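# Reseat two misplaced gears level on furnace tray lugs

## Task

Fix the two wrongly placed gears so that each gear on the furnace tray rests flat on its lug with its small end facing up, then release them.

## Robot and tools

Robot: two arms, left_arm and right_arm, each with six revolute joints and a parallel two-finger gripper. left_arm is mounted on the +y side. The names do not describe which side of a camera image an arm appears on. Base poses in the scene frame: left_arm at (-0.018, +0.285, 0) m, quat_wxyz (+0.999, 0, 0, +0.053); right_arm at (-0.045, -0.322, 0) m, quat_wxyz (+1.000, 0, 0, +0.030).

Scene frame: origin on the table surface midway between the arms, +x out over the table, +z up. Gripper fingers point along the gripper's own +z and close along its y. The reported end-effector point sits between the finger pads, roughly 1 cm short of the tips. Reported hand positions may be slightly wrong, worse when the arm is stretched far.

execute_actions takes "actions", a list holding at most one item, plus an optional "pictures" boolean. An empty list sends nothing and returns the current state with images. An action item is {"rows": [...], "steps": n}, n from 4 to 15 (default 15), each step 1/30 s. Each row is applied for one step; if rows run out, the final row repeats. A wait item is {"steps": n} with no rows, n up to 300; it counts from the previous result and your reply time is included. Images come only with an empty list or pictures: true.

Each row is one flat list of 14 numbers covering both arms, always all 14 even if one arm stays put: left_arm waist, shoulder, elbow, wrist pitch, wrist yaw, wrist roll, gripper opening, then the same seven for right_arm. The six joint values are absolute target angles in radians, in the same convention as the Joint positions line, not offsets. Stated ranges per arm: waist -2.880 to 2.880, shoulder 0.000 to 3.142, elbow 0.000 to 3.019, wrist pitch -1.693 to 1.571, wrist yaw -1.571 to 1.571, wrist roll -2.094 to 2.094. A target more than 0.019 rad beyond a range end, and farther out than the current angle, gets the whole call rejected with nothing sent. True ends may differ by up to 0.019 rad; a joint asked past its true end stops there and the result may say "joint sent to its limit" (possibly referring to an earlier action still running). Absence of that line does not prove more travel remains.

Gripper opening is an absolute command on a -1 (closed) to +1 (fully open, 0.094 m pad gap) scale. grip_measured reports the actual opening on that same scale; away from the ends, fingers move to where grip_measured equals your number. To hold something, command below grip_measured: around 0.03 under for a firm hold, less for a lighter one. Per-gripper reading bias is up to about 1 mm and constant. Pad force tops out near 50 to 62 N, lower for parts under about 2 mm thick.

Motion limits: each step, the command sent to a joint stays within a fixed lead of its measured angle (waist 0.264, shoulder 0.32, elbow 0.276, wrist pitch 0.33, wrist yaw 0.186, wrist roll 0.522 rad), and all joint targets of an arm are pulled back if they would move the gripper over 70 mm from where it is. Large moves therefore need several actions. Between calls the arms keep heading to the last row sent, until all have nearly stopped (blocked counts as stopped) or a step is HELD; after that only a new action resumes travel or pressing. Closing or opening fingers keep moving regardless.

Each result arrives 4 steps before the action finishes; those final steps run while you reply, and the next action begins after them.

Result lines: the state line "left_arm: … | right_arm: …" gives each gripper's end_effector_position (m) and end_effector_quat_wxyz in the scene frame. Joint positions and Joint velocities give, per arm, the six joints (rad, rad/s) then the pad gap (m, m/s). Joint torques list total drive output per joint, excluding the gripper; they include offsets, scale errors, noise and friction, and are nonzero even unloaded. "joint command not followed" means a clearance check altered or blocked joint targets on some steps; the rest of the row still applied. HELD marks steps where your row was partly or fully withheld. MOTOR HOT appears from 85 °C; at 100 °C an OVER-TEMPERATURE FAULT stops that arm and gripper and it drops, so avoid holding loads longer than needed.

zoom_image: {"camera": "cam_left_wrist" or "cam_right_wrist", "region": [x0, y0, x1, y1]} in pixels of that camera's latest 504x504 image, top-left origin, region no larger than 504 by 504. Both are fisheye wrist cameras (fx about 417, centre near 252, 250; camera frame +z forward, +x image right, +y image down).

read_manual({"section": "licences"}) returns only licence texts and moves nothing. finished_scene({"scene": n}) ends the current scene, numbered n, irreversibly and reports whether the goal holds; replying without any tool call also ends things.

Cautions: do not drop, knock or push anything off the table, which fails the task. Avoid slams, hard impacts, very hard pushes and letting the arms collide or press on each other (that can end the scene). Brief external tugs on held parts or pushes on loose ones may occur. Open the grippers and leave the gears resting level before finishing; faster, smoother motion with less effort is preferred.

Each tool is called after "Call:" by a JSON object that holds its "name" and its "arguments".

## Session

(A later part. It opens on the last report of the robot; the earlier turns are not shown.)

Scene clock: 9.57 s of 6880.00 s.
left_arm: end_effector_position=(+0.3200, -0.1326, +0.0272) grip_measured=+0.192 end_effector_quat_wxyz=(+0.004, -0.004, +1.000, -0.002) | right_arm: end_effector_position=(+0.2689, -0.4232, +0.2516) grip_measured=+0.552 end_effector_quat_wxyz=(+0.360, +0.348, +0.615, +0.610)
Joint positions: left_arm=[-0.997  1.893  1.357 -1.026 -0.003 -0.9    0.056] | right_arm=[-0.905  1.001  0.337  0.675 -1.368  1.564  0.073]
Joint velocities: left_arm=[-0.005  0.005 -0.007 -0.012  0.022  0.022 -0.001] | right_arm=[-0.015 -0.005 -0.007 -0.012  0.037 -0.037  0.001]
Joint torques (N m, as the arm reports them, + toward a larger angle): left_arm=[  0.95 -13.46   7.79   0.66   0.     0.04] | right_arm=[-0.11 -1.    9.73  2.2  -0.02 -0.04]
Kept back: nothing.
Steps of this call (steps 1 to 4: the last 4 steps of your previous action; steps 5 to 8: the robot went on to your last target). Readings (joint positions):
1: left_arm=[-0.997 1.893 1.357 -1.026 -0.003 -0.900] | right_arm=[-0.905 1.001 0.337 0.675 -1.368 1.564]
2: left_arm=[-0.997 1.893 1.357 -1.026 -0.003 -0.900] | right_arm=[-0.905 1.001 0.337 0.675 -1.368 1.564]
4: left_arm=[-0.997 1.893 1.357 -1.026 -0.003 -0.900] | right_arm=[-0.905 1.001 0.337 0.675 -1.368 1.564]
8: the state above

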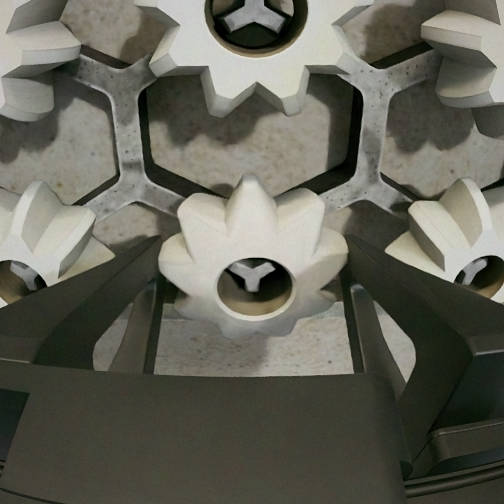

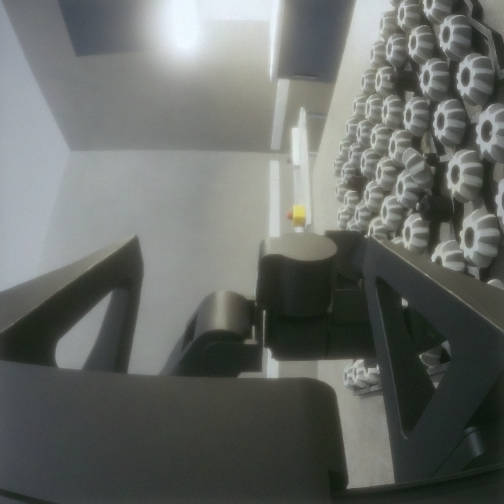

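Call:
{"name": "execute_actions", "arguments": {"actions": [{"rows":[[-0.995,1.89,1.38,-1.03,0,-0.89,0.14,-0.9,1.004,0.36,0.69,-1.37,1.575,0.55],[-0.995,1.87,1.4,-1.04,0,-0.89,0.14,-0.9,1.004,0.36,0.69,-1.37,1.575,0.55],[-0.995,1.862,1.408,-1.05,0,-0.89,0.14,-0.9,1.004,0.36,0.69,-1.37,1.575,0.55],[-0.995,1.856,1.414,-1.06,0,-0.89,0.14,-0.9,1.004,0.36,0.69,-1.37,1.575,0.55],[-0.995,1.85,1.42,-1.07,0,-0.89,0.14,-0.9,1.004,0.36,0.69,-1.37,1.575,0.55],[-0.995,1.844,1.426,-1.082,0,-0.89,0.14,-0.9,1.004,0.36,0.69,-1.37,1.575,0.55],[-0.995,1.838,1.432,-1.094,0,-0.89,0.14,-0.9,1.004,0.36,0.69,-1.37,1.575,0.55],[-0.995,1.832,1.438,-1.106,0,-0.89,0.14,-0.9,1.004,0.36,0.69,-1.37,1.575,0.55],[-0.995,1.825,1.444,-1.118,0,-0.89,0.14,-0.9,1.004,0.36,0.69,-1.37,1.575,0.55],[-0.995,1.817,1.45,-1.13,0,-0.89,0.14,-0.9,1.004,0.36,0.69,-1.37,1.575,0.55],[-0.995,1.807,1.455,-1.145,0,-0.89,0.14,-0.9,1.004,0.36,0.69,-1.37,1.575,0.55],[-0.995,1.795,1.46,-1.16,0,-0.89,0.14,-0.9,1.004,0.36,0.69,-1.37,1.575,0.55],[-0.995,1.78,1.46,-1.17,0,-0.89,0.14,-0.9,1.004,0.36,0.69,-1.37,1.575,0.55],[-0.995,1.76,1.46,-1.18,0,-0.89,0.14,-0.9,1.004,0.36,0.69,-1.37,1.575,0.55],[-0.995,1.74,1.46,-1.19,0,-0.89,0.14,-0.9,1.004,0.36,0.69,-1.37,1.575,0.55]]}]}}

Call:
{"name": "execute_actions", "arguments": {"actions": [{"rows":[[-0.99,1.72,1.44,-1.15,0.02,-0.87,0.14,-0.9,1.004,0.36,0.69,-1.37,1.575,0.55],[-0.98,1.69,1.41,-1.1,0.04,-0.84,0.14,-0.9,1.004,0.36,0.69,-1.37,1.575,0.55],[-0.97,1.66,1.38,-1.04,0.07,-0.81,0.14,-0.9,1.004,0.36,0.69,-1.37,1.575,0.55],[-0.955,1.63,1.345,-0.98,0.1,-0.78,0.14,-0.9,1.004,0.36,0.69,-1.37,1.575,0.55],[-0.94,1.6,1.31,-0.915,0.14,-0.75,0.14,-0.9,1.004,0.36,0.69,-1.37,1.575,0.55],[-0.925,1.57,1.27,-0.85,0.18,-0.72,0.14,-0.9,1.004,0.36,0.69,-1.37,1.575,0.55],[-0.91,1.54,1.23,-0.785,0.22,-0.69,0.14,-0.9,1.004,0.36,0.69,-1.37,1.575,0.55],[-0.895,1.51,1.19,-0.72,0.26,-0.66,0.14,-0.9,1.004,0.36,0.69,-1.37,1.575,0.55],[-0.88,1.48,1.15,-0.655,0.3,-0.63,0.14,-0.9,1.004,0.36,0.69,-1.37,1.575,0.55],[-0.865,1.45,1.11,-0.59,0.34,-0.6,0.14,-0.9,1.004,0.36,0.69,-1.37,1.575,0.55],[-0.85,1.42,1.07,-0.525,0.38,-0.57,0.14,-0.9,1.004,0.36,0.69,-1.37,1.575,0.55],[-0.835,1.39,1.03,-0.46,0.42,-0.54,0.14,-0.9,1.004,0.36,0.69,-1.37,1.575,0.55],[-0.82,1.36,0.99,-0.395,0.46,-0.51,0.14,-0.9,1.004,0.36,0.69,-1.37,1.575,0.55],[-0.805,1.33,0.95,-0.33,0.5,-0.48,0.14,-0.9,1.004,0.36,0.69,-1.37,1.575,0.55],[-0.79,1.3,0.91,-0.265,0.54,-0.45,0.14,-0.9,1.004,0.36,0.69,-1.37,1.575,0.55]]}], "pictures": true}}

Call:
{"name": "execute_actions", "arguments": {"actions": [{"rows":[[-0.775,1.275,0.87,-0.2,0.58,-0.41,0.14,-0.86,1.004,0.36,0.69,-1.37,1.575,0.55],[-0.76,1.25,0.83,-0.13,0.62,-0.37,0.14,-0.81,1.004,0.36,0.69,-1.37,1.575,0.55],[-0.75,1.225,0.79,-0.06,0.66,-0.33,0.14,-0.75,1.004,0.36,0.69,-1.37,1.575,0.55],[-0.74,1.2,0.75,0.01,0.7,-0.29,0.14,-0.69,1.004,0.36,0.69,-1.37,1.575,0.55],[-0.73,1.18,0.71,0.08,0.74,-0.25,0.14,-0.63,1.004,0.36,0.69,-1.37,1.575,0.55],[-0.72,1.16,0.67,0.15,0.78,-0.22,0.14,-0.57,1.004,0.36,0.69,-1.37,1.575,0.55],[-0.71,1.14,0.63,0.22,0.82,-0.19,0.14,-0.51,1.004,0.36,0.69,-1.37,1.575,0.55],[-0.7,1.12,0.59,0.29,0.86,-0.16,0.14,-0.45,1.004,0.36,0.69,-1.37,1.575,0.55],[-0.69,1.1,0.55,0.36,0.9,-0.13,0.14,-0.39,1.004,0.36,0.69,-1.37,1.575,0.55],[-0.68,1.08,0.51,0.43,0.93,-0.1,0.14,-0.33,1.004,0.36,0.69,-1.37,1.575,0.55],[-0.67,1.06,0.47,0.5,0.96,-0.07,0.14,-0.27,1.004,0.36,0.69,-1.37,1.575,0.55],[-0.665,1.045,0.43,0.57,0.98,-0.04,0.14,-0.21,1.004,0.36,0.69,-1.37,1.575,0.55],[-0.66,1.035,0.39,0.63,1.0,-0.02,0.14,-0.15,1.004,0.36,0.69,-1.37,1.575,0.55],[-0.655,1.025,0.36,0.68,1.015,0,0.14,-0.09,1.004,0.36,0.69,-1.37,1.575,0.55],[-0.653,1.02,0.335,0.715,1.026,0.01,0.14,-0.03,1.004,0.36,0.69,-1.37,1.575,0.55]]}]}}

Call:
{"name": "execute_actions", "arguments": {"actions": [{"rows":[[-0.653,1.02,0.335,0.715,1.026,0.01,0.14,0.02,1.004,0.36,0.69,-1.37,1.575,0.55],[-0.653,1.02,0.335,0.715,1.026,0.01,0.14,0.06,1.004,0.36,0.69,-1.37,1.575,0.55],[-0.653,1.02,0.335,0.715,1.026,0.01,0.14,0.1,1.004,0.36,0.69,-1.37,1.575,0.55],[-0.653,1.02,0.335,0.715,1.026,0.01,0.14,0.125,1.004,0.36,0.69,-1.37,1.575,0.55],[-0.653,1.02,0.335,0.715,1.026,0.01,0.14,0.145,1.004,0.36,0.69,-1.37,1.575,0.55]],"steps":15}]}}

Call:
{"name": "execute_actions", "arguments": {"actions": [{"steps":6}], "pictures": true}}

Scene clock: 11.03 s of 6880.00 s.
left_arm: end_effector_position=(+0.3182, -0.1305, +0.0434) grip_measured=+0.192 end_effector_quat_wxyz=(-0.005, -0.004, +1.000, +0.008) | right_arm: end_effector_position=(+0.2689, -0.4232, +0.2516) grip_measured=+0.552 end_effector_quat_wxyz=(+0.360, +0.348, +0.615, +0.610)
Joint positions: left_arm=[-0.997  1.882  1.388 -1.096 -0.003 -0.9    0.056] | right_arm=[-0.905  1.001  0.337  0.675 -1.368  1.564  0.073]
Joint velocities: left_arm=[-0.015 -0.171  0.125 -0.349 -0.051  0.022  0.   ] | right_arm=[-0.005 -0.015 -0.002  0.012 -0.051  0.022 -0.001]
Joint torques (N m, as the arm reports them, + toward a larger angle): left_arm=[  0.84 -19.74  13.93  -0.98  -0.02   0.03] | right_arm=[-0.27 -1.09  9.73  2.21 -0.02 -0.05]
Steps of this call (steps 1 to 15: the robot went on to your last target; steps 16 to 33: nothing new was sent; steps 34 to 44: the first 11 steps of this action). Readings (joint positions):
34: left_arm=[-0.997 1.893 1.357 -1.026 -0.003 -0.900] | right_arm=[-0.905 1.001 0.337 0.675 -1.368 1.564]
35: left_arm=[-0.997 1.893 1.357 -1.026 -0.003 -0.900] | right_arm=[-0.905 1.001 0.337 0.675 -1.368 1.564]
37: left_arm=[-0.997 1.893 1.358 -1.033 -0.003 -0.900] | right_arm=[-0.905 1.001 0.337 0.675 -1.368 1.564]
41: left_arm=[-0.997 1.892 1.372 -1.062 -0.003 -0.900] | right_arm=[-0.905 1.001 0.337 0.675 -1.368 1.564]
44: the state above

Scene clock: 11.53 s of 6880.00 s.
left_arm: end_effector_position=(+0.3258, -0.1403, +0.1854) grip_measured=+0.193 end_effector_quat_wxyz=(+0.094, +0.091, +0.943, -0.306) | right_arm: end_effector_position=(+0.2689, -0.4232, +0.2516) grip_measured=+0.552 end_effector_quat_wxyz=(+0.360, +0.348, +0.615, +0.610)
Joint positions: left_arm=[-0.891  1.486  1.141 -0.66   0.342 -0.693  0.056] | right_arm=[-0.905  1.001  0.337  0.675 -1.368  1.564  0.073]
Joint velocities: left_arm=[ 0.65  -0.991 -1.092  1.951  0.755  0.681 -0.001] | right_arm=[-0.015 -0.005  0.012 -0.007  0.051 -0.022 -0.   ]
Joint torques (N m, as the arm reports them, + toward a larger angle): left_arm=[  0.76 -11.55   9.67   0.59   0.53   0.1 ] | right_arm=[-0.29 -1.11  9.74  2.19 -0.02 -0.04]
Steps of this call (steps 1 to 4: the last 4 steps of your previous action; steps 5 to 15: the first 11 steps of this action). Readings (joint positions):
5: left_arm=[-0.997 1.822 1.394 -1.155 0.005 -0.897] | right_arm=[-0.905 1.001 0.337 0.675 -1.368 1.564]
6: left_arm=[-0.996 1.804 1.393 -1.149 0.020 -0.890] | right_arm=[-0.905 1.001 0.337 0.675 -1.368 1.564]
8: left_arm=[-0.989 1.753 1.374 -1.081 0.074 -0.861] | right_arm=[-0.905 1.001 0.337 0.675 -1.368 1.564]
12: left_arm=[-0.948 1.600 1.256 -0.848 0.227 -0.772] | right_arm=[-0.905 1.001 0.337 0.675 -1.368 1.564]
15: the state above

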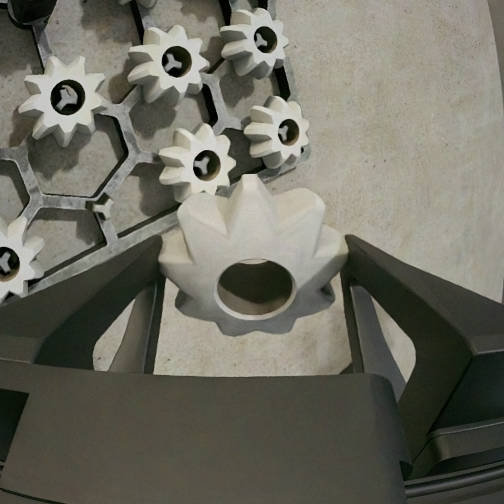

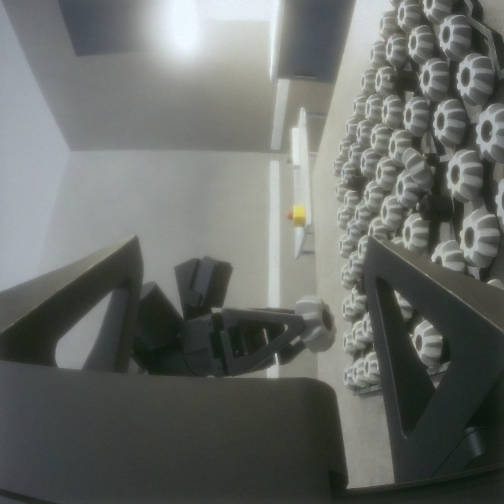

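Scene clock: 12.03 s of 6880.00 s.
left_arm: end_effector_position=(+0.2402, -0.0575, +0.2435) grip_measured=+0.193 end_effector_quat_wxyz=(+0.363, +0.405, +0.641, -0.541) | right_arm: end_effector_position=(+0.2762, -0.2472, +0.2516) grip_measured=+0.552 end_effector_quat_wxyz=(+0.184, +0.171, +0.685, +0.684)
Joint positions: left_arm=[-0.703  1.118  0.527  0.338  0.931 -0.211  0.056] | right_arm=[-0.365  1.001  0.337  0.675 -1.368  1.564  0.073]
Joint velocities: left_arm=[ 0.239 -0.601 -1.018  2.029  0.667  0.857 -0.   ] | right_arm=[ 1.763  0.005 -0.002  0.022  0.022  0.037  0.001]
Joint torques (N m, as the arm reports them, + toward a larger angle): left_arm=[ 2.48 -7.22  9.87  1.97  0.05  0.  ] | right_arm=[-1.82 -1.2   9.59  2.25 -0.02 -0.05]
Steps of this call (steps 1 to 4: the last 4 steps of your previous action; steps 5 to 15: the first 11 steps of this action). Readings (joint positions):
5: left_arm=[-0.762 1.371 0.959 -0.306 0.508 -0.548] | right_arm=[-0.902 1.001 0.337 0.675 -1.368 1.564]
6: left_arm=[-0.739 1.350 0.916 -0.248 0.560 -0.516] | right_arm=[-0.888 1.001 0.337 0.675 -1.368 1.564]
8: left_arm=[-0.717 1.293 0.818 -0.134 0.653 -0.448] | right_arm=[-0.818 1.001 0.337 0.675 -1.367 1.564]
12: left_arm=[-0.715 1.185 0.639 0.125 0.823 -0.308] | right_arm=[-0.560 1.001 0.337 0.675 -1.367 1.564]
15: the state above

Scene clock: 12.53 s of 6880.00 s.
left_arm: end_effector_position=(+0.1924, -0.0173, +0.2351) grip_measured=+0.193 end_effector_quat_wxyz=(+0.486, +0.497, +0.511, -0.506) | right_arm: end_effector_position=(+0.1961, -0.0972, +0.2516) grip_measured=+0.552 end_effector_quat_wxyz=(+0.001, -0.011, +0.706, +0.708)
Joint positions: left_arm=[-0.658  1.03   0.316  0.684  1.025 -0.009  0.056] | right_arm=[ 0.155  1.001  0.337  0.675 -1.37   1.564  0.073]
Joint velocities: left_arm=[-0.005 -0.005 -0.002  0.002 -0.022  0.066 -0.001] | right_arm=[-0.034 -0.005  0.012 -0.012  0.037  0.037 -0.   ]
Joint torques (N m, as the arm reports them, + toward a larger angle): left_arm=[ 1.62 -4.47 10.49  2.67 -0.05  0.03] | right_arm=[-1.22 -1.02  9.71  2.21  0.05 -0.04]
Steps of this call (steps 1 to 4: the last 4 steps of your previous action; steps 5 to 15: the first 11 steps of this action). Readings (joint positions):
5: left_arm=[-0.661 1.036 0.352 0.634 1.021 -0.078] | right_arm=[-0.071 1.001 0.337 0.675 -1.368 1.564]
6: left_arm=[-0.658 1.031 0.333 0.655 1.024 -0.062] | right_arm=[-0.016 1.001 0.337 0.675 -1.369 1.564]
8: left_arm=[-0.658 1.030 0.317 0.670 1.025 -0.039] | right_arm=[0.078 1.001 0.337 0.675 -1.369 1.564]
12: left_arm=[-0.658 1.030 0.316 0.683 1.025 -0.016] | right_arm=[0.158 1.001 0.337 0.675 -1.370 1.564]
15: the state above

Scene clock: 12.73 s of 6880.00 s.
left_arm: end_effector_position=(+0.1924, -0.0173, +0.2351) grip_measured=+0.193 end_effector_quat_wxyz=(+0.488, +0.498, +0.509, -0.505) | right_arm: end_effector_position=(+0.1965, -0.0977, +0.2516) grip_measured=+0.552 end_effector_quat_wxyz=(+0.002, -0.011, +0.706, +0.708)
Joint positions: left_arm=[-0.658  1.03   0.316  0.684  1.025 -0.003  0.056] | right_arm=[ 0.153  1.001  0.337  0.675 -1.37   1.564  0.073]
Joint velocities: left_arm=[-0.015  0.005  0.002 -0.012 -0.051  0.081  0.001] | right_arm=[-0.005 -0.005 -0.007 -0.012 -0.037  0.037 -0.   ]
Joint torques (N m, as the arm reports them, + toward a larger angle): left_arm=[ 1.2  -4.45 10.31  2.72 -0.05  0.04] | right_arm=[-1.14 -1.07  9.72  2.19  0.06 -0.05]
Kept back: nothing.
Steps of this call (steps 1 to 4: the last 4 steps of your previous action; steps 5 to 6: the robot went on to your last target). Readings (joint positions):
1: left_arm=[-0.658 1.030 0.316 0.684 1.025 -0.007] | right_arm=[0.154 1.001 0.337 0.675 -1.370 1.564]
2: left_arm=[-0.658 1.030 0.316 0.684 1.025 -0.006] | right_arm=[0.154 1.001 0.337 0.675 -1.370 1.564]
4: left_arm=[-0.658 1.030 0.316 0.684 1.025 -0.004] | right_arm=[0.153 1.001 0.337 0.675 -1.370 1.564]
6: the state above

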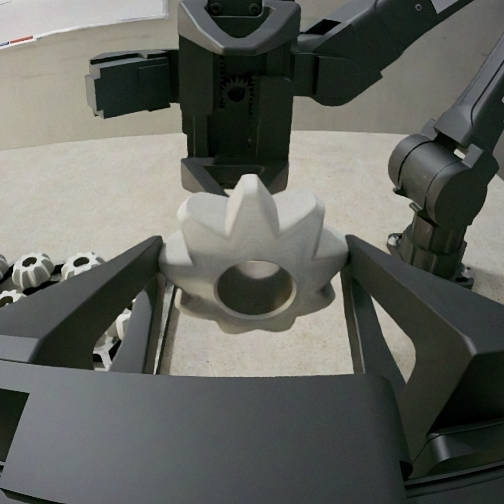

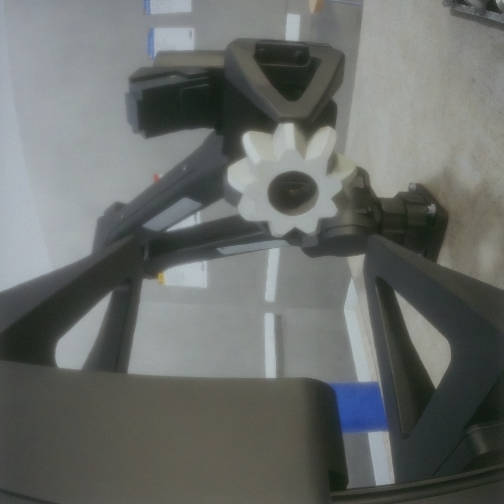

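Call:
{"name": "execute_actions", "arguments": {"actions": [{"rows":[[-0.653,1.01,0.36,0.72,1.026,0.01,0.14,0.16,1.015,0.385,0.7,-1.355,1.575,0.55],[-0.653,1.0,0.375,0.727,1.026,0.01,0.14,0.175,1.022,0.39,0.705,-1.34,1.575,0.55],[-0.653,1.0,0.383,0.727,1.026,0.01,0.14,0.19,1.028,0.392,0.71,-1.32,1.575,0.55],[-0.653,1.0,0.383,0.727,1.026,0.01,0.14,0.21,1.034,0.394,0.712,-1.3,1.575,0.55],[-0.653,1.0,0.383,0.727,1.026,0.01,0.14,0.23,1.04,0.396,0.714,-1.28,1.575,0.55],[-0.653,1.0,0.383,0.727,1.026,0.01,0.14,0.25,1.046,0.398,0.716,-1.26,1.575,0.55],[-0.653,1.0,0.383,0.727,1.026,0.01,0.14,0.27,1.052,0.4,0.718,-1.24,1.575,0.55],[-0.653,1.0,0.383,0.727,1.026,0.01,0.14,0.29,1.058,0.403,0.72,-1.22,1.575,0.55],[-0.653,1.0,0.383,0.727,1.026,0.01,0.14,0.31,1.065,0.406,0.723,-1.2,1.575,0.55],[-0.653,1.0,0.383,0.727,1.026,0.01,0.14,0.325,1.071,0.408,0.725,-1.185,1.575,0.55],[-0.653,1.0,0.383,0.727,1.026,0.01,0.14,0.335,1.075,0.409,0.726,-1.175,1.575,0.55]],"steps":15}]}}

Call:
{"name": "execute_actions", "arguments": {"actions": [{"steps":10}], "pictures": true}}

Scene clock: 13.40 s of 6880.00 s.
left_arm: end_effector_position=(+0.1920, -0.0170, +0.2386) grip_measured=+0.193 end_effector_quat_wxyz=(+0.494, +0.500, +0.503, -0.503) | right_arm: end_effector_position=(+0.2023, -0.0560, +0.2518) grip_measured=+0.552 end_effector_quat_wxyz=(+0.013, -0.002, +0.705, +0.709)
Joint positions: left_arm=[-0.658  1.025  0.316  0.697  1.025 -0.001  0.056] | right_arm=[ 0.308  1.056  0.364  0.708 -1.187  1.564  0.073]
Joint velocities: left_arm=[-0.005 -0.015  0.012  0.012  0.066 -0.007 -0.001] | right_arm=[ 0.503  0.161  0.051  0.037  0.344 -0.051 -0.001]
Joint torques (N m, as the arm reports them, + toward a larger angle): left_arm=[ 1.29 -5.71 14.76  2.74 -0.08  0.04] | right_arm=[-0.57 -1.11 10.86  2.26  0.12 -0.04]
Steps of this call (steps 1 to 9: the robot went on to your last target; steps 10 to 20: the first 11 steps of this action). Readings (joint positions):
10: left_arm=[-0.658 1.030 0.316 0.686 1.025 -0.001] | right_arm=[0.153 1.001 0.337 0.678 -1.364 1.564]
11: left_arm=[-0.658 1.030 0.316 0.688 1.025 -0.001] | right_arm=[0.155 1.003 0.337 0.681 -1.352 1.564]
13: left_arm=[-0.658 1.029 0.316 0.694 1.025 -0.001] | right_arm=[0.169 1.010 0.342 0.691 -1.317 1.564]
17: left_arm=[-0.658 1.025 0.316 0.697 1.025 -0.001] | right_arm=[0.244 1.036 0.356 0.702 -1.237 1.564]
20: the state above

Scene clock: 13.73 s of 6880.00 s.
left_arm: end_effector_position=(+0.1920, -0.0170, +0.2386) grip_measured=+0.193 end_effector_quat_wxyz=(+0.494, +0.500, +0.503, -0.503) | right_arm: end_effector_position=(+0.1980, -0.0482, +0.2497) grip_measured=+0.552 end_effector_quat_wxyz=(+0.004, -0.007, +0.706, +0.708)
Joint positions: left_arm=[-0.658  1.025  0.316  0.697  1.025 -0.001  0.056] | right_arm=[ 0.337  1.067  0.366  0.711 -1.177  1.564  0.073]
Joint velocities: left_arm=[ 0.005  0.015  0.017  0.007 -0.037 -0.007  0.   ] | right_arm=[-0.005 -0.005  0.012  0.007  0.037  0.007  0.   ]
Joint torques (N m, as the arm reports them, + toward a larger angle): left_arm=[ 1.25 -5.65 14.83  2.72 -0.07  0.04] | right_arm=[-0.91 -1.57 11.09  2.33  0.15 -0.04]
Kept back: nothing.
Steps of this call (steps 1 to 4: the last 4 steps of your previous action; steps 5 to 10: the robot went on to your last target). Readings (joint positions):
1: left_arm=[-0.658 1.025 0.316 0.697 1.025 -0.001] | right_arm=[0.323 1.061 0.366 0.709 -1.182 1.564]
2: left_arm=[-0.658 1.025 0.316 0.697 1.025 -0.001] | right_arm=[0.333 1.065 0.366 0.710 -1.180 1.564]
4: left_arm=[-0.658 1.025 0.316 0.697 1.025 -0.001] | right_arm=[0.337 1.067 0.366 0.710 -1.179 1.564]
8: left_arm=[-0.658 1.025 0.316 0.697 1.025 -0.001] | right_arm=[0.337 1.067 0.366 0.711 -1.178 1.564]
10: the state above

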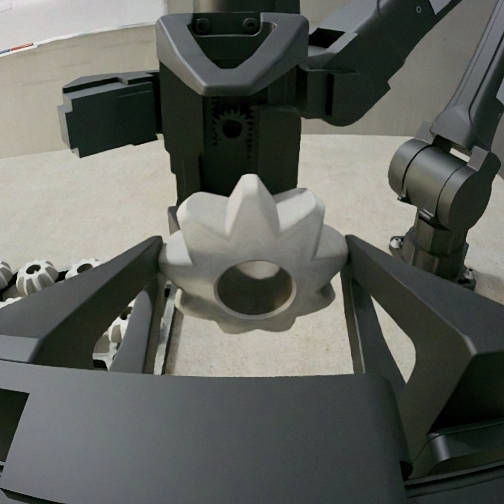

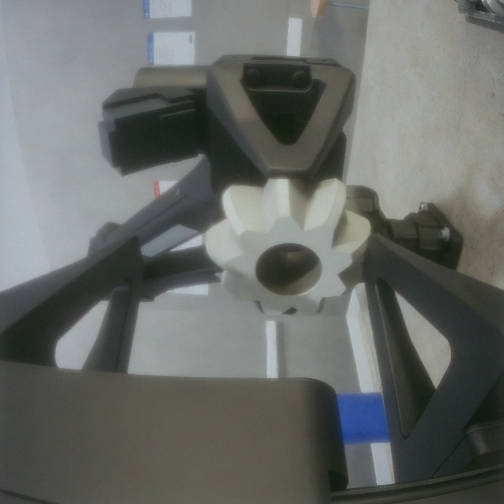

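Call:
{"name": "execute_actions", "arguments": {"actions": [{"rows":[[-0.653,1.0,0.39,0.725,1.026,0.01,0.14,0.335,1.075,0.409,0.726,-1.175,1.575,0.55],[-0.653,1.0,0.397,0.72,1.026,0.01,0.14,0.335,1.075,0.409,0.726,-1.175,1.575,0.55],[-0.653,1.0,0.404,0.71,1.026,0.01,0.14,0.335,1.075,0.409,0.726,-1.175,1.575,0.55],[-0.653,1.0,0.41,0.70,1.026,0.01,0.14,0.335,1.075,0.409,0.726,-1.175,1.575,0.55]],"steps":15}], "pictures": true}}

Scene clock: 14.40 s of 6880.00 s.
left_arm: end_effector_position=(+0.1980, -0.0207, +0.2520) grip_measured=+0.193 end_effector_quat_wxyz=(+0.504, +0.503, +0.493, -0.500) | right_arm: end_effector_position=(+0.1980, -0.0482, +0.2497) grip_measured=+0.552 end_effector_quat_wxyz=(+0.004, -0.007, +0.706, +0.708)
Joint positions: left_arm=[-0.658  1.025  0.345  0.697  1.025 -0.001  0.056] | right_arm=[ 0.337  1.067  0.366  0.711 -1.177  1.564  0.073]
Joint velocities: left_arm=[-0.024 -0.005 -0.002  0.002  0.037  0.022 -0.001] | right_arm=[ 0.005 -0.015  0.007 -0.027  0.022 -0.007  0.001]
Joint torques (N m, as the arm reports them, + toward a larger angle): left_arm=[ 1.05 -5.97 14.89  1.53 -0.09  0.05] | right_arm=[-0.83 -1.52 11.1   2.38  0.15 -0.05]
Steps of this call (steps 1 to 9: the robot went on to your last target; steps 10 to 20: the first 11 steps of this action). Readings (joint positions):
10: left_arm=[-0.658 1.025 0.316 0.697 1.025 -0.001] | right_arm=[0.337 1.067 0.366 0.711 -1.177 1.564]
11: left_arm=[-0.658 1.025 0.317 0.697 1.025 -0.001] | right_arm=[0.337 1.067 0.366 0.711 -1.177 1.564]
13: left_arm=[-0.658 1.025 0.322 0.697 1.025 -0.001] | right_arm=[0.337 1.067 0.366 0.711 -1.177 1.564]
17: left_arm=[-0.658 1.025 0.341 0.697 1.025 -0.001] | right_arm=[0.337 1.067 0.366 0.711 -1.177 1.564]
20: the state above

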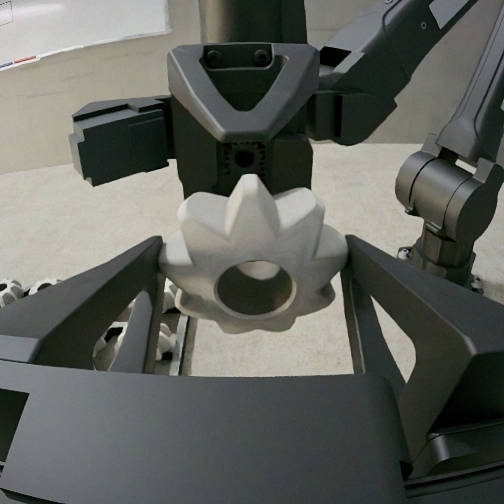

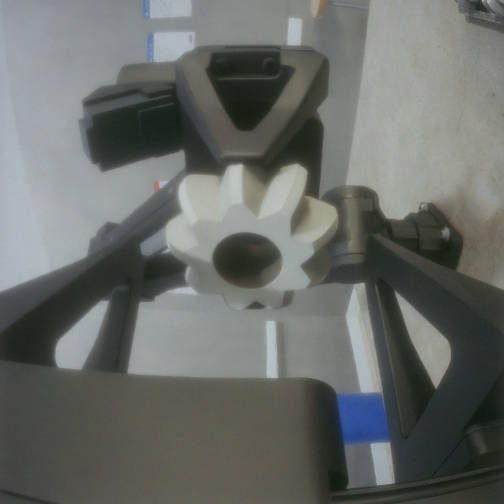

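Call:
{"name": "execute_actions", "arguments": {"actions": [{"rows":[[-0.653,1.0,0.41,0.685,1.026,0.01,0.14,0.345,1.079,0.411,0.727,-1.165,1.575,0.55],[-0.653,1.0,0.41,0.675,1.026,0.01,0.14,0.355,1.083,0.413,0.728,-1.155,1.575,0.55],[-0.653,1.0,0.41,0.67,1.026,0.01,0.14,0.365,1.087,0.415,0.729,-1.145,1.575,0.55],[-0.653,1.0,0.41,0.67,1.026,0.01,0.14,0.375,1.091,0.417,0.73,-1.135,1.575,0.55],[-0.653,1.0,0.41,0.67,1.026,0.01,0.14,0.385,1.095,0.419,0.731,-1.125,1.575,0.55],[-0.653,1.0,0.41,0.67,1.026,0.01,0.14,0.395,1.099,0.421,0.732,-1.115,1.575,0.55],[-0.653,1.0,0.41,0.67,1.026,0.01,0.14,0.405,1.103,0.423,0.733,-1.105,1.575,0.55],[-0.653,1.0,0.41,0.67,1.026,0.01,0.14,0.415,1.107,0.425,0.734,-1.095,1.575,0.55],[-0.653,1.0,0.41,0.67,1.026,0.01,0.14,0.425,1.111,0.427,0.735,-1.085,1.575,0.55],[-0.653,1.0,0.41,0.67,1.026,0.01,0.14,0.432,1.114,0.429,0.736,-1.077,1.575,0.55],[-0.653,1.0,0.41,0.67,1.026,0.01,0.14,0.438,1.117,0.431,0.737,-1.07,1.575,0.55]],"steps":15}]}}

Call:
{"name": "execute_actions", "arguments": {"actions": [{"steps":10}], "pictures": true}}

Scene clock: 15.27 s of 6880.00 s.
left_arm: end_effector_position=(+0.1980, -0.0207, +0.2477) grip_measured=+0.193 end_effector_quat_wxyz=(+0.495, +0.501, +0.502, -0.502) | right_arm: end_effector_position=(+0.1988, -0.0245, +0.2484) grip_measured=+0.552 end_effector_quat_wxyz=(+0.008, +0.001, +0.707, +0.708)
Joint positions: left_arm=[-0.658  1.025  0.345  0.671  1.025 -0.001  0.056] | right_arm=[ 0.42   1.1    0.384  0.72  -1.079  1.564  0.073]
Joint velocities: left_arm=[-0.015 -0.005  0.002  0.002  0.007  0.051 -0.002] | right_arm=[ 0.269  0.103  0.056  0.037  0.256 -0.007 -0.   ]
Joint torques (N m, as the arm reports them, + toward a larger angle): left_arm=[ 1.02 -5.79 14.8   1.34 -0.08  0.03] | right_arm=[-0.46 -1.51 11.15  2.42  0.11 -0.05]
Steps of this call (steps 1 to 4: the last 4 steps of your previous action; steps 5 to 15: the robot went on to your last target; steps 16 to 26: the first 11 steps of this action). Readings (joint positions):
16: left_arm=[-0.658 1.025 0.345 0.695 1.025 -0.001] | right_arm=[0.337 1.067 0.366 0.711 -1.173 1.564]
17: left_arm=[-0.658 1.025 0.345 0.689 1.025 -0.001] | right_arm=[0.338 1.068 0.366 0.712 -1.164 1.564]
19: left_arm=[-0.658 1.025 0.345 0.678 1.025 -0.001] | right_arm=[0.347 1.071 0.368 0.713 -1.145 1.564]
23: left_arm=[-0.658 1.025 0.345 0.671 1.025 -0.001] | right_arm=[0.388 1.087 0.377 0.717 -1.105 1.564]
26: the state above

Scene clock: 15.60 s of 6880.00 s.
left_arm: end_effector_position=(+0.1980, -0.0207, +0.2477) grip_measured=+0.193 end_effector_quat_wxyz=(+0.495, +0.501, +0.502, -0.502) | right_arm: end_effector_position=(+0.1970, -0.0200, +0.2480) grip_measured=+0.552 end_effector_quat_wxyz=(+0.004, -0.002, +0.707, +0.707)
Joint positions: left_arm=[-0.658  1.025  0.345  0.671  1.025 -0.001  0.056] | right_arm=[ 0.435  1.107  0.388  0.721 -1.073  1.564  0.073]
Joint velocities: left_arm=[-0.015  0.005 -0.012 -0.022  0.022 -0.022 -0.001] | right_arm=[-0.015 -0.015  0.012  0.002  0.007 -0.081  0.   ]
Joint torques (N m, as the arm reports them, + toward a larger angle): left_arm=[ 1.24 -5.78 14.84  1.31 -0.07  0.04] | right_arm=[-0.45 -1.79 11.13  2.37  0.16 -0.05]
Kept back: nothing.
Steps of this call (steps 1 to 4: the last 4 steps of your previous action; steps 5 to 10: the robot went on to your last target). Readings (joint positions):
1: left_arm=[-0.658 1.025 0.345 0.671 1.025 -0.001] | right_arm=[0.428 1.104 0.386 0.720 -1.076 1.564]
2: left_arm=[-0.658 1.025 0.345 0.671 1.025 -0.001] | right_arm=[0.432 1.106 0.387 0.721 -1.074 1.564]
4: left_arm=[-0.658 1.025 0.345 0.671 1.025 -0.001] | right_arm=[0.435 1.107 0.388 0.721 -1.073 1.564]
8: left_arm=[-0.658 1.025 0.345 0.671 1.025 -0.001] | right_arm=[0.435 1.107 0.388 0.721 -1.073 1.564]
10: the state above

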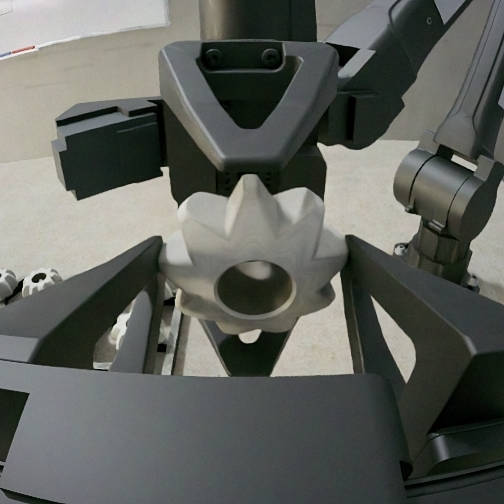

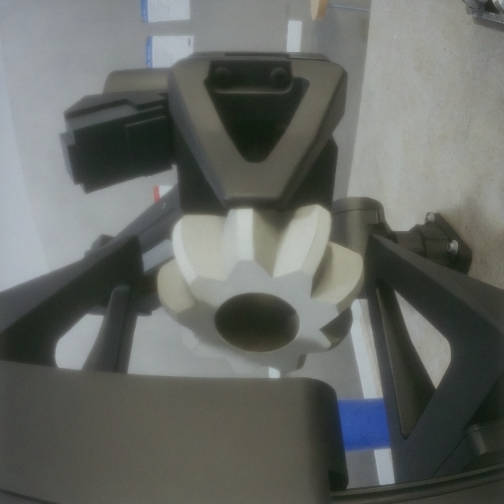

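Call:
{"name": "execute_actions", "arguments": {"actions": [{"rows":[[-0.653,1.0,0.41,0.67,1.026,0.01,0.14,0.438,1.117,0.431,0.737,-1.07,1.575,0.48],[-0.653,1.0,0.41,0.67,1.026,0.01,0.14,0.438,1.117,0.431,0.737,-1.07,1.575,0.42],[-0.653,1.0,0.41,0.67,1.026,0.01,0.14,0.438,1.117,0.431,0.737,-1.07,1.575,0.36],[-0.653,1.0,0.41,0.67,1.026,0.01,0.14,0.438,1.117,0.431,0.737,-1.07,1.575,0.31],[-0.653,1.0,0.41,0.67,1.026,0.01,0.14,0.438,1.117,0.431,0.737,-1.07,1.575,0.27],[-0.653,1.0,0.41,0.67,1.026,0.01,0.14,0.438,1.117,0.431,0.737,-1.07,1.575,0.24],[-0.653,1.0,0.41,0.67,1.026,0.01,0.14,0.438,1.117,0.431,0.737,-1.07,1.575,0.21],[-0.653,1.0,0.41,0.67,1.026,0.01,0.14,0.438,1.117,0.431,0.737,-1.07,1.575,0.18],[-0.653,1.0,0.41,0.67,1.026,0.01,0.14,0.438,1.117,0.431,0.737,-1.07,1.575,0.15],[-0.653,1.0,0.41,0.67,1.026,0.01,0.14,0.438,1.117,0.431,0.737,-1.07,1.575,0.13]],"steps":15}]}}

Call:
{"name": "execute_actions", "arguments": {"actions": [{"steps":6}], "pictures": true}}

Scene clock: 16.27 s of 6880.00 s.
left_arm: end_effector_position=(+0.1981, -0.0206, +0.2487) grip_measured=+0.193 end_effector_quat_wxyz=(+0.497, +0.501, +0.501, -0.502) | right_arm: end_effector_position=(+0.1973, -0.0200, +0.2476) grip_measured=+0.189 end_effector_quat_wxyz=(+0.004, -0.001, +0.707, +0.707)
Joint positions: left_arm=[-0.657  1.023  0.346  0.671  1.025  0.     0.056] | right_arm=[ 0.435  1.109  0.388  0.722 -1.072  1.565  0.056]
Joint velocities: left_arm=[-0.005 -0.015 -0.012 -0.027  0.022  0.037 -0.   ] | right_arm=[ 0.005 -0.005 -0.002 -0.012  0.007 -0.007 -0.   ]
Joint torques (N m, as the arm reports them, + toward a larger angle): left_arm=[ 1.14 -5.62 14.77  1.28 -0.08  0.04] | right_arm=[-0.54 -1.91 10.98  2.41  0.09 -0.05]
Steps of this call (steps 1 to 9: the robot went on to your last target; steps 10 to 20: the first 11 steps of this action). Readings (joint positions):
10: left_arm=[-0.658 1.025 0.345 0.671 1.025 -0.001] | right_arm=[0.435 1.107 0.388 0.721 -1.073 1.564]
11: left_arm=[-0.658 1.025 0.345 0.671 1.025 -0.001] | right_arm=[0.435 1.107 0.388 0.721 -1.073 1.564]
13: left_arm=[-0.658 1.025 0.345 0.671 1.025 -0.001] | right_arm=[0.435 1.107 0.388 0.721 -1.073 1.564]
17: left_arm=[-0.657 1.023 0.346 0.671 1.025 0.000] | right_arm=[0.435 1.109 0.388 0.722 -1.072 1.564]
20: the state above

Scene clock: 16.47 s of 6880.00 s.
left_arm: end_effector_position=(+0.1981, -0.0206, +0.2487) grip_measured=+0.193 end_effector_quat_wxyz=(+0.497, +0.501, +0.501, -0.502) | right_arm: end_effector_position=(+0.1973, -0.0200, +0.2476) grip_measured=+0.189 end_effector_quat_wxyz=(+0.004, -0.001, +0.707, +0.707)
Joint positions: left_arm=[-0.657  1.023  0.346  0.671  1.025  0.     0.056] | right_arm=[ 0.435  1.109  0.388  0.722 -1.072  1.565  0.056]
Joint velocities: left_arm=[-0.015  0.005 -0.007 -0.007 -0.066  0.051 -0.   ] | right_arm=[-0.005 -0.005 -0.027  0.002  0.051  0.007  0.   ]
Joint torques (N m, as the arm reports them, + toward a larger angle): left_arm=[ 1.04 -5.64 14.76  1.32 -0.08  0.03] | right_arm=[-0.42 -1.86 11.06  2.46  0.12 -0.05]
Kept back: nothing.
Steps of this call (steps 1 to 4: the last 4 steps of your previous action; steps 5 to 6: the robot went on to your last target). Readings (joint positions):
1: left_arm=[-0.657 1.023 0.346 0.671 1.025 0.000] | right_arm=[0.435 1.109 0.388 0.722 -1.072 1.565]
2: left_arm=[-0.657 1.023 0.346 0.671 1.025 0.000] | right_arm=[0.435 1.109 0.388 0.722 -1.072 1.565]
4: left_arm=[-0.657 1.023 0.346 0.671 1.025 0.000] | right_arm=[0.435 1.109 0.388 0.722 -1.072 1.565]
6: the state above

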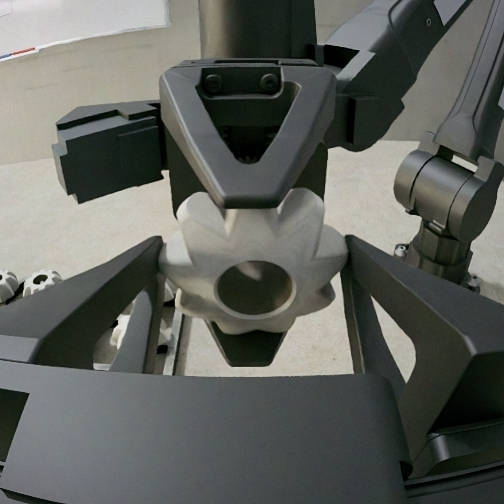

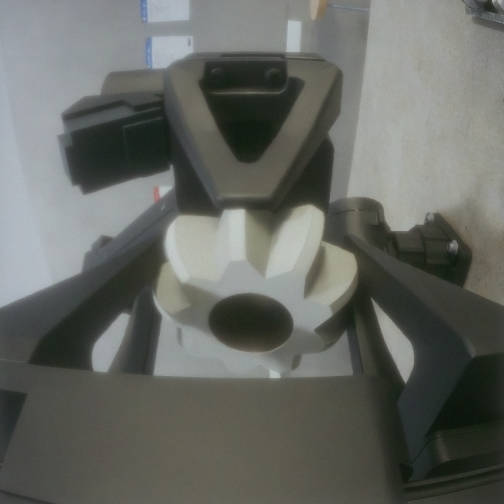

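Call:
{"name": "execute_actions", "arguments": {"actions": [{"rows":[[-0.653,1.0,0.40,0.67,1.026,0.01,0.25,0.438,1.117,0.431,0.737,-1.07,1.575,0.14],[-0.653,1.0,0.39,0.67,1.026,0.01,0.4,0.438,1.117,0.431,0.737,-1.07,1.575,0.14],[-0.653,1.0,0.39,0.67,1.026,0.01,0.55,0.438,1.117,0.431,0.737,-1.07,1.575,0.14],[-0.653,1.0,0.39,0.67,1.026,0.01,0.7,0.438,1.117,0.431,0.737,-1.07,1.575,0.14],[-0.653,1.0,0.39,0.67,1.026,0.01,0.8,0.438,1.117,0.431,0.737,-1.07,1.575,0.14],[-0.63,0.99,0.37,0.665,1.05,0.01,0.8,0.438,1.117,0.431,0.737,-1.07,1.575,0.14],[-0.6,0.978,0.35,0.66,1.08,0.01,0.8,0.438,1.117,0.431,0.737,-1.07,1.575,0.14],[-0.57,0.966,0.335,0.655,1.11,0.01,0.8,0.438,1.117,0.431,0.737,-1.07,1.575,0.14],[-0.54,0.954,0.325,0.65,1.14,0.01,0.8,0.438,1.117,0.431,0.737,-1.07,1.575,0.14],[-0.51,0.942,0.317,0.645,1.17,0.01,0.8,0.438,1.117,0.431,0.737,-1.07,1.575,0.14],[-0.48,0.93,0.31,0.64,1.2,0.01,0.8,0.438,1.117,0.431,0.737,-1.07,1.575,0.14],[-0.45,0.918,0.302,0.635,1.23,0.01,0.8,0.438,1.117,0.431,0.737,-1.07,1.575,0.14],[-0.42,0.906,0.295,0.63,1.26,0.01,0.8,0.438,1.117,0.431,0.737,-1.07,1.575,0.14],[-0.385,0.895,0.287,0.625,1.295,0.01,0.8,0.438,1.117,0.431,0.737,-1.07,1.575,0.14],[-0.35,0.885,0.28,0.62,1.328,0.01,0.8,0.438,1.117,0.431,0.737,-1.07,1.575,0.14]]}]}}

Call:
{"name": "execute_actions", "arguments": {"actions": [{"rows":[[-0.31,0.885,0.28,0.62,1.328,0.01,0.8,0.436,1.12,0.44,0.71,-1.06,1.56,0.14],[-0.27,0.885,0.28,0.62,1.328,0.01,0.8,0.434,1.125,0.455,0.67,-1.04,1.53,0.14],[-0.22,0.885,0.28,0.62,1.328,0.01,0.8,0.432,1.135,0.475,0.62,-1.01,1.5,0.14],[-0.17,0.885,0.28,0.62,1.328,0.01,0.8,0.43,1.145,0.5,0.56,-0.975,1.46,0.14],[-0.12,0.885,0.28,0.62,1.328,0.01,0.8,0.428,1.155,0.525,0.5,-0.94,1.42,0.14],[-0.07,0.885,0.28,0.62,1.328,0.01,0.8,0.426,1.165,0.55,0.435,-0.9,1.38,0.14],[-0.02,0.885,0.28,0.62,1.328,0.01,0.8,0.424,1.175,0.575,0.37,-0.86,1.34,0.14],[0.03,0.885,0.28,0.62,1.328,0.01,0.8,0.422,1.185,0.6,0.305,-0.82,1.3,0.14],[0.08,0.885,0.28,0.62,1.328,0.01,0.8,0.42,1.195,0.625,0.24,-0.78,1.26,0.14],[0.13,0.885,0.28,0.62,1.328,0.01,0.8,0.418,1.205,0.65,0.175,-0.74,1.22,0.14],[0.18,0.885,0.28,0.62,1.328,0.01,0.8,0.416,1.215,0.675,0.11,-0.7,1.18,0.14],[0.22,0.885,0.28,0.62,1.328,0.01,0.8,0.414,1.225,0.7,0.045,-0.66,1.14,0.14],[0.25,0.885,0.28,0.62,1.328,0.01,0.8,0.412,1.235,0.725,-0.02,-0.62,1.1,0.14],[0.28,0.885,0.28,0.62,1.328,0.01,0.8,0.41,1.245,0.75,-0.085,-0.58,1.06,0.14],[0.3,0.885,0.28,0.62,1.328,0.01,0.8,0.408,1.255,0.775,-0.15,-0.54,1.02,0.14]]}]}}

Call:
{"name": "execute_actions", "arguments": {"actions": [{"rows":[[0.3,0.885,0.28,0.62,1.328,0.01,0.8,0.406,1.27,0.8,-0.215,-0.5,0.98,0.14],[0.3,0.885,0.28,0.62,1.328,0.01,0.8,0.404,1.285,0.825,-0.28,-0.46,0.94,0.14],[0.3,0.885,0.28,0.62,1.328,0.01,0.8,0.402,1.3,0.85,-0.345,-0.42,0.9,0.14],[0.3,0.885,0.28,0.62,1.328,0.01,0.8,0.4,1.315,0.875,-0.41,-0.38,0.86,0.14],[0.3,0.885,0.28,0.62,1.328,0.01,0.8,0.399,1.33,0.9,-0.475,-0.34,0.82,0.14],[0.3,0.885,0.28,0.62,1.328,0.01,0.8,0.398,1.35,0.925,-0.54,-0.3,0.78,0.14],[0.3,0.885,0.28,0.62,1.328,0.01,0.8,0.397,1.37,0.95,-0.605,-0.26,0.74,0.14],[0.3,0.885,0.28,0.62,1.328,0.01,0.8,0.396,1.39,0.97,-0.67,-0.22,0.7,0.14],[0.3,0.885,0.28,0.62,1.328,0.01,0.8,0.395,1.41,0.99,-0.735,-0.18,0.66,0.14],[0.3,0.885,0.28,0.62,1.328,0.01,0.8,0.395,1.43,1.005,-0.8,-0.14,0.62,0.14],[0.3,0.885,0.28,0.62,1.328,0.01,0.8,0.395,1.45,1.02,-0.86,-0.1,0.58,0.14],[0.3,0.885,0.28,0.62,1.328,0.01,0.8,0.395,1.47,1.03,-0.92,-0.07,0.54,0.14],[0.3,0.885,0.28,0.62,1.328,0.01,0.8,0.395,1.49,1.04,-0.97,-0.04,0.5,0.14],[0.3,0.885,0.28,0.62,1.328,0.01,0.8,0.395,1.505,1.045,-1.01,-0.02,0.47,0.14],[0.3,0.885,0.28,0.62,1.328,0.01,0.8,0.395,1.52,1.05,-1.04,0,0.449,0.14]]}]}}

Call:
{"name": "execute_actions", "arguments": {"actions": [{"steps":16}], "pictures": true}}

Scene clock: 17.67 s of 6880.00 s.
left_arm: end_effector_position=(+0.1964, +0.0084, +0.2574) grip_measured=+0.798 end_effector_quat_wxyz=(+0.497, +0.514, +0.481, -0.507) | right_arm: end_effector_position=(+0.1980, -0.0196, +0.2453) grip_measured=+0.189 end_effector_quat_wxyz=(+0.002, +0.001, +0.708, +0.706)
Joint positions: left_arm=[-0.547  0.969  0.333  0.659  1.173  0.001  0.084] | right_arm=[ 0.435  1.116  0.388  0.722 -1.072  1.565  0.056]
Joint velocities: left_arm=[ 0.991 -0.415 -0.198 -0.12   0.667 -0.022  0.001] | right_arm=[-0.024  0.005  0.002 -0.012  0.007  0.007  0.001]
Joint torques (N m, as the arm reports them, + toward a larger angle): left_arm=[ 1.43 -4.17  7.91  0.88 -0.04  0.02] | right_arm=[-0.31 -2.56 11.08  2.4   0.11 -0.05]
Steps of this call (steps 1 to 15: the robot went on to your last target; steps 16 to 25: nothing new was sent; steps 26 to 36: the first 11 steps of this action). Readings (joint positions):
26: left_arm=[-0.657 1.023 0.346 0.671 1.025 0.000] | right_arm=[0.435 1.109 0.388 0.722 -1.072 1.565]
27: left_arm=[-0.657 1.023 0.346 0.671 1.025 0.000] | right_arm=[0.435 1.109 0.388 0.722 -1.072 1.565]
29: left_arm=[-0.657 1.019 0.346 0.671 1.025 0.001] | right_arm=[0.435 1.111 0.388 0.722 -1.072 1.565]
33: left_arm=[-0.632 1.004 0.345 0.669 1.086 0.001] | right_arm=[0.435 1.116 0.388 0.722 -1.072 1.565]
36: the state above

Scene clock: 18.17 s of 6880.00 s.
left_arm: end_effector_position=(+0.2771, +0.1749, +0.2532) grip_measured=+0.798 end_effector_quat_wxyz=(+0.606, +0.383, +0.592, -0.369) | right_arm: end_effector_position=(+0.2915, -0.0129, +0.2033) grip_measured=+0.190 end_effector_quat_wxyz=(+0.080, +0.140, +0.791, +0.590)
Joint positions: left_arm=[0.097 0.89  0.285 0.631 1.325 0.001 0.084] | right_arm=[ 0.43   1.201  0.57   0.229 -0.73   1.335  0.056]
Joint velocities: left_arm=[ 1.451  0.005 -0.012  0.022 -0.022 -0.066 -0.001] | right_arm=[-0.063  0.317  0.794 -1.805  0.901 -0.93  -0.001]
Joint torques (N m, as the arm reports them, + toward a larger angle): left_arm=[-0.01 -2.91  8.62  0.73  0.02  0.04] | right_arm=[-1.41 -5.2  12.52  2.58 -0.41 -0.25]
Steps of this call (steps 1 to 4: the last 4 steps of your previous action; steps 5 to 15: the first 11 steps of this action). Readings (joint positions):
5: left_arm=[-0.375 0.902 0.294 0.637 1.315 0.001] | right_arm=[0.435 1.116 0.388 0.719 -1.068 1.565]
6: left_arm=[-0.339 0.894 0.289 0.634 1.322 0.001] | right_arm=[0.435 1.116 0.389 0.707 -1.056 1.560]
8: left_arm=[-0.259 0.890 0.285 0.632 1.325 0.001] | right_arm=[0.435 1.121 0.401 0.643 -1.005 1.536]
12: left_arm=[-0.058 0.890 0.285 0.631 1.325 0.001] | right_arm=[0.434 1.163 0.485 0.419 -0.852 1.435]
15: the state above

Scene clock: 18.67 s of 6880.00 s.
left_arm: end_effector_position=(+0.2935, +0.2390, +0.2532) grip_measured=+0.798 end_effector_quat_wxyz=(+0.641, +0.318, +0.629, -0.304) | right_arm: end_effector_position=(+0.3529, -0.0985, +0.1134) grip_measured=+0.190 end_effector_quat_wxyz=(+0.111, +0.131, +0.973, +0.156)
Joint positions: left_arm=[0.308 0.89  0.285 0.631 1.325 0.001 0.084] | right_arm=[ 0.403  1.412  0.94  -0.735 -0.131  0.755  0.056]
Joint velocities: left_arm=[-0.005 -0.005 -0.007 -0.017 -0.051 -0.007  0.   ] | right_arm=[-0.005  0.591  0.559 -1.775  0.857 -1.106 -0.001]
Joint torques (N m, as the arm reports them, + toward a larger angle): left_arm=[ 0.04 -2.88  8.63  0.7   0.02  0.02] | right_arm=[-1.1  -7.82 11.68  1.35 -0.2  -0.13]
Steps of this call (steps 1 to 4: the last 4 steps of your previous action; steps 5 to 15: the first 11 steps of this action). Readings (joint positions):
5: left_arm=[0.290 0.890 0.285 0.631 1.325 0.001] | right_arm=[0.418 1.250 0.699 -0.093 -0.529 1.149]
6: left_arm=[0.304 0.890 0.285 0.631 1.325 0.001] | right_arm=[0.416 1.260 0.723 -0.158 -0.489 1.110]
8: left_arm=[0.310 0.890 0.285 0.631 1.325 0.001] | right_arm=[0.412 1.285 0.773 -0.287 -0.409 1.032]
12: left_arm=[0.308 0.890 0.285 0.631 1.325 0.001] | right_arm=[0.406 1.352 0.873 -0.545 -0.250 0.874]
15: the state above

Scene clock: 19.20 s of 6880.00 s.
left_arm: end_effector_position=(+0.2935, +0.2390, +0.2532) grip_measured=+0.798 end_effector_quat_wxyz=(+0.641, +0.318, +0.629, -0.304) | right_arm: end_effector_position=(+0.3159, -0.1429, +0.0686) grip_measured=+0.190 end_effector_quat_wxyz=(-0.002, +0.004, +1.000, +0.000)
Joint positions: left_arm=[0.308 0.89  0.285 0.631 1.325 0.001 0.084] | right_arm=[ 0.4    1.536  0.995 -1.032 -0.002  0.469  0.056]
Joint velocities: left_arm=[-0.005  0.005  0.007  0.007 -0.007 -0.095  0.   ] | right_arm=[-0.005 -0.005 -0.002 -0.007  0.022 -0.066  0.   ]
Joint torques (N m, as the arm reports them, + toward a larger angle): left_arm=[ 0.14 -2.95  8.65  0.67  0.03  0.02] | right_arm=[-1.27 -9.96 11.57  0.04  0.18 -0.15]
Kept back: nothing.
Steps of this call (steps 1 to 4: the last 4 steps of your previous action; steps 5 to 16: the robot went on to your last target). Readings (joint positions):
1: left_arm=[0.308 0.890 0.285 0.631 1.325 0.001] | right_arm=[0.403 1.432 0.958 -0.796 -0.096 0.715]
2: left_arm=[0.308 0.890 0.285 0.631 1.325 0.001] | right_arm=[0.402 1.451 0.972 -0.854 -0.064 0.675]
4: left_arm=[0.308 0.890 0.285 0.631 1.325 0.001] | right_arm=[0.401 1.489 0.990 -0.952 -0.017 0.602]
8: left_arm=[0.308 0.890 0.285 0.631 1.325 0.001] | right_arm=[0.400 1.534 0.992 -1.027 -0.002 0.518]
16: the state above

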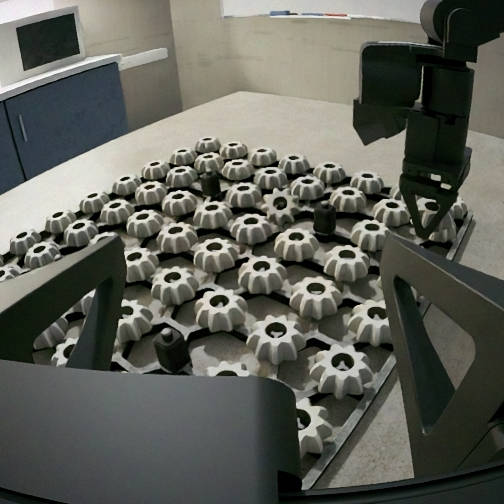

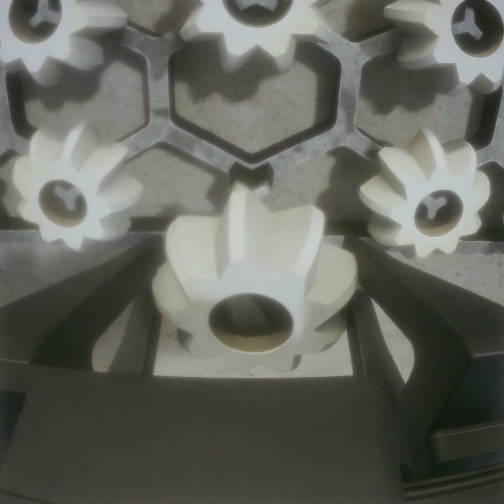

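Call:
{"name": "execute_actions", "arguments": {"actions": [{"rows":[[0.3,0.885,0.28,0.62,1.328,0.01,0.8,0.396,1.535,1.02,-1.015,0,0.449,0.14],[0.3,0.885,0.28,0.62,1.328,0.01,0.8,0.396,1.54,1.008,-1.005,0,0.449,0.14],[0.3,0.885,0.28,0.62,1.328,0.01,0.8,0.396,1.546,1.005,-0.997,0,0.449,0.14],[0.3,0.885,0.28,0.62,1.328,0.01,0.8,0.396,1.552,1.002,-0.989,0,0.449,0.14],[0.3,0.885,0.28,0.62,1.328,0.01,0.8,0.396,1.558,0.999,-0.981,0,0.449,0.14],[0.3,0.885,0.28,0.62,1.328,0.01,0.8,0.396,1.563,0.996,-0.973,0,0.449,0.14],[0.3,0.885,0.28,0.62,1.328,0.01,0.8,0.396,1.568,0.993,-0.965,0,0.449,0.14],[0.3,0.885,0.28,0.62,1.328,0.01,0.8,0.396,1.573,0.99,-0.958,0,0.449,0.14],[0.3,0.885,0.28,0.62,1.328,0.01,0.8,0.396,1.575,0.988,-0.952,0,0.449,0.14]],"steps":15}]}}

Call:
{"name": "execute_actions", "arguments": {"actions": [{"steps":8}], "pictures": true}}

Scene clock: 20.13 s of 6880.00 s.
left_arm: end_effector_position=(+0.2935, +0.2390, +0.2532) grip_measured=+0.798 end_effector_quat_wxyz=(+0.641, +0.318, +0.629, -0.304) | right_arm: end_effector_position=(+0.3239, -0.1389, +0.0530) grip_measured=+0.190 end_effector_quat_wxyz=(+0.009, -0.000, +1.000, +0.006)
Joint positions: left_arm=[0.308 0.89  0.285 0.631 1.325 0.001 0.084] | right_arm=[ 0.4    1.567  0.983 -0.965 -0.002  0.46   0.056]
Joint velocities: left_arm=[-0.005 -0.024  0.002  0.002  0.051  0.066 -0.   ] | right_arm=[-0.005  0.132 -0.076  0.046 -0.022 -0.051 -0.001]
Joint torques (N m, as the arm reports them, + toward a larger angle): left_arm=[ 0.08 -2.85  8.64  0.71  0.02  0.01] | right_arm=[-1.01 -8.7   8.2   0.91  0.17 -0.15]
Steps of this call (steps 1 to 17: the robot went on to your last target; steps 18 to 28: the first 11 steps of this action). Readings (joint positions):
18: left_arm=[0.308 0.890 0.285 0.631 1.325 0.001] | right_arm=[0.400 1.536 0.995 -1.031 -0.002 0.460]
19: left_arm=[0.308 0.890 0.285 0.631 1.325 0.001] | right_arm=[0.400 1.536 0.995 -1.027 -0.002 0.460]
21: left_arm=[0.308 0.890 0.285 0.631 1.325 0.001] | right_arm=[0.400 1.538 0.995 -1.014 -0.002 0.460]
25: left_arm=[0.308 0.890 0.285 0.631 1.325 0.001] | right_arm=[0.400 1.551 0.991 -0.981 -0.002 0.460]
28: the state above

Scene clock: 20.40 s of 6880.00 s.
left_arm: end_effector_position=(+0.2935, +0.2390, +0.2532) grip_measured=+0.798 end_effector_quat_wxyz=(+0.641, +0.318, +0.629, -0.304) | right_arm: end_effector_position=(+0.3202, -0.1407, +0.0464) grip_measured=+0.190 end_effector_quat_wxyz=(+0.002, -0.000, +1.000, +0.002)
Joint positions: left_arm=[0.308 0.89  0.285 0.631 1.325 0.001 0.084] | right_arm=[ 0.4    1.577  0.974 -0.962 -0.002  0.46   0.056]
Joint velocities: left_arm=[-0.005 -0.005 -0.002  0.007 -0.022  0.007 -0.   ] | right_arm=[-0.005 -0.005  0.002  0.012  0.037 -0.051  0.   ]
Joint torques (N m, as the arm reports them, + toward a larger angle): left_arm=[ 0.12 -2.74  8.66  0.69  0.02  0.02] | right_arm=[-0.8  -9.54  8.42  0.8   0.17 -0.16]
Kept back: nothing.
Steps of this call (steps 1 to 4: the last 4 steps of your previous action; steps 5 to 8: the robot went on to your last target). Readings (joint positions):
1: left_arm=[0.308 0.890 0.285 0.631 1.325 0.001] | right_arm=[0.400 1.571 0.980 -0.964 -0.002 0.460]
2: left_arm=[0.308 0.890 0.285 0.631 1.325 0.001] | right_arm=[0.400 1.574 0.978 -0.963 -0.002 0.460]
4: left_arm=[0.308 0.890 0.285 0.631 1.325 0.001] | right_arm=[0.400 1.576 0.974 -0.963 -0.002 0.460]
8: the state above

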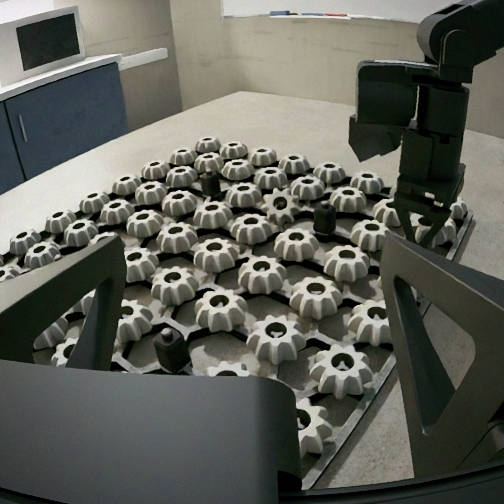

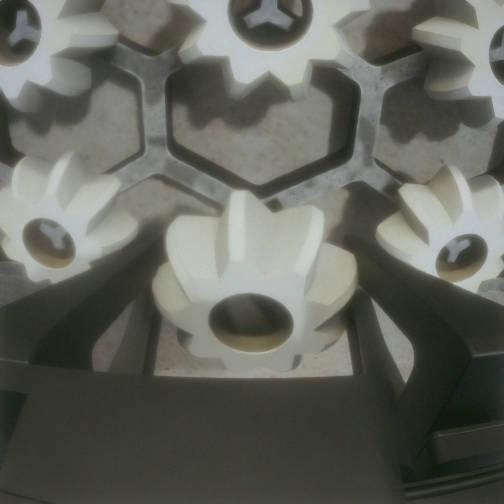

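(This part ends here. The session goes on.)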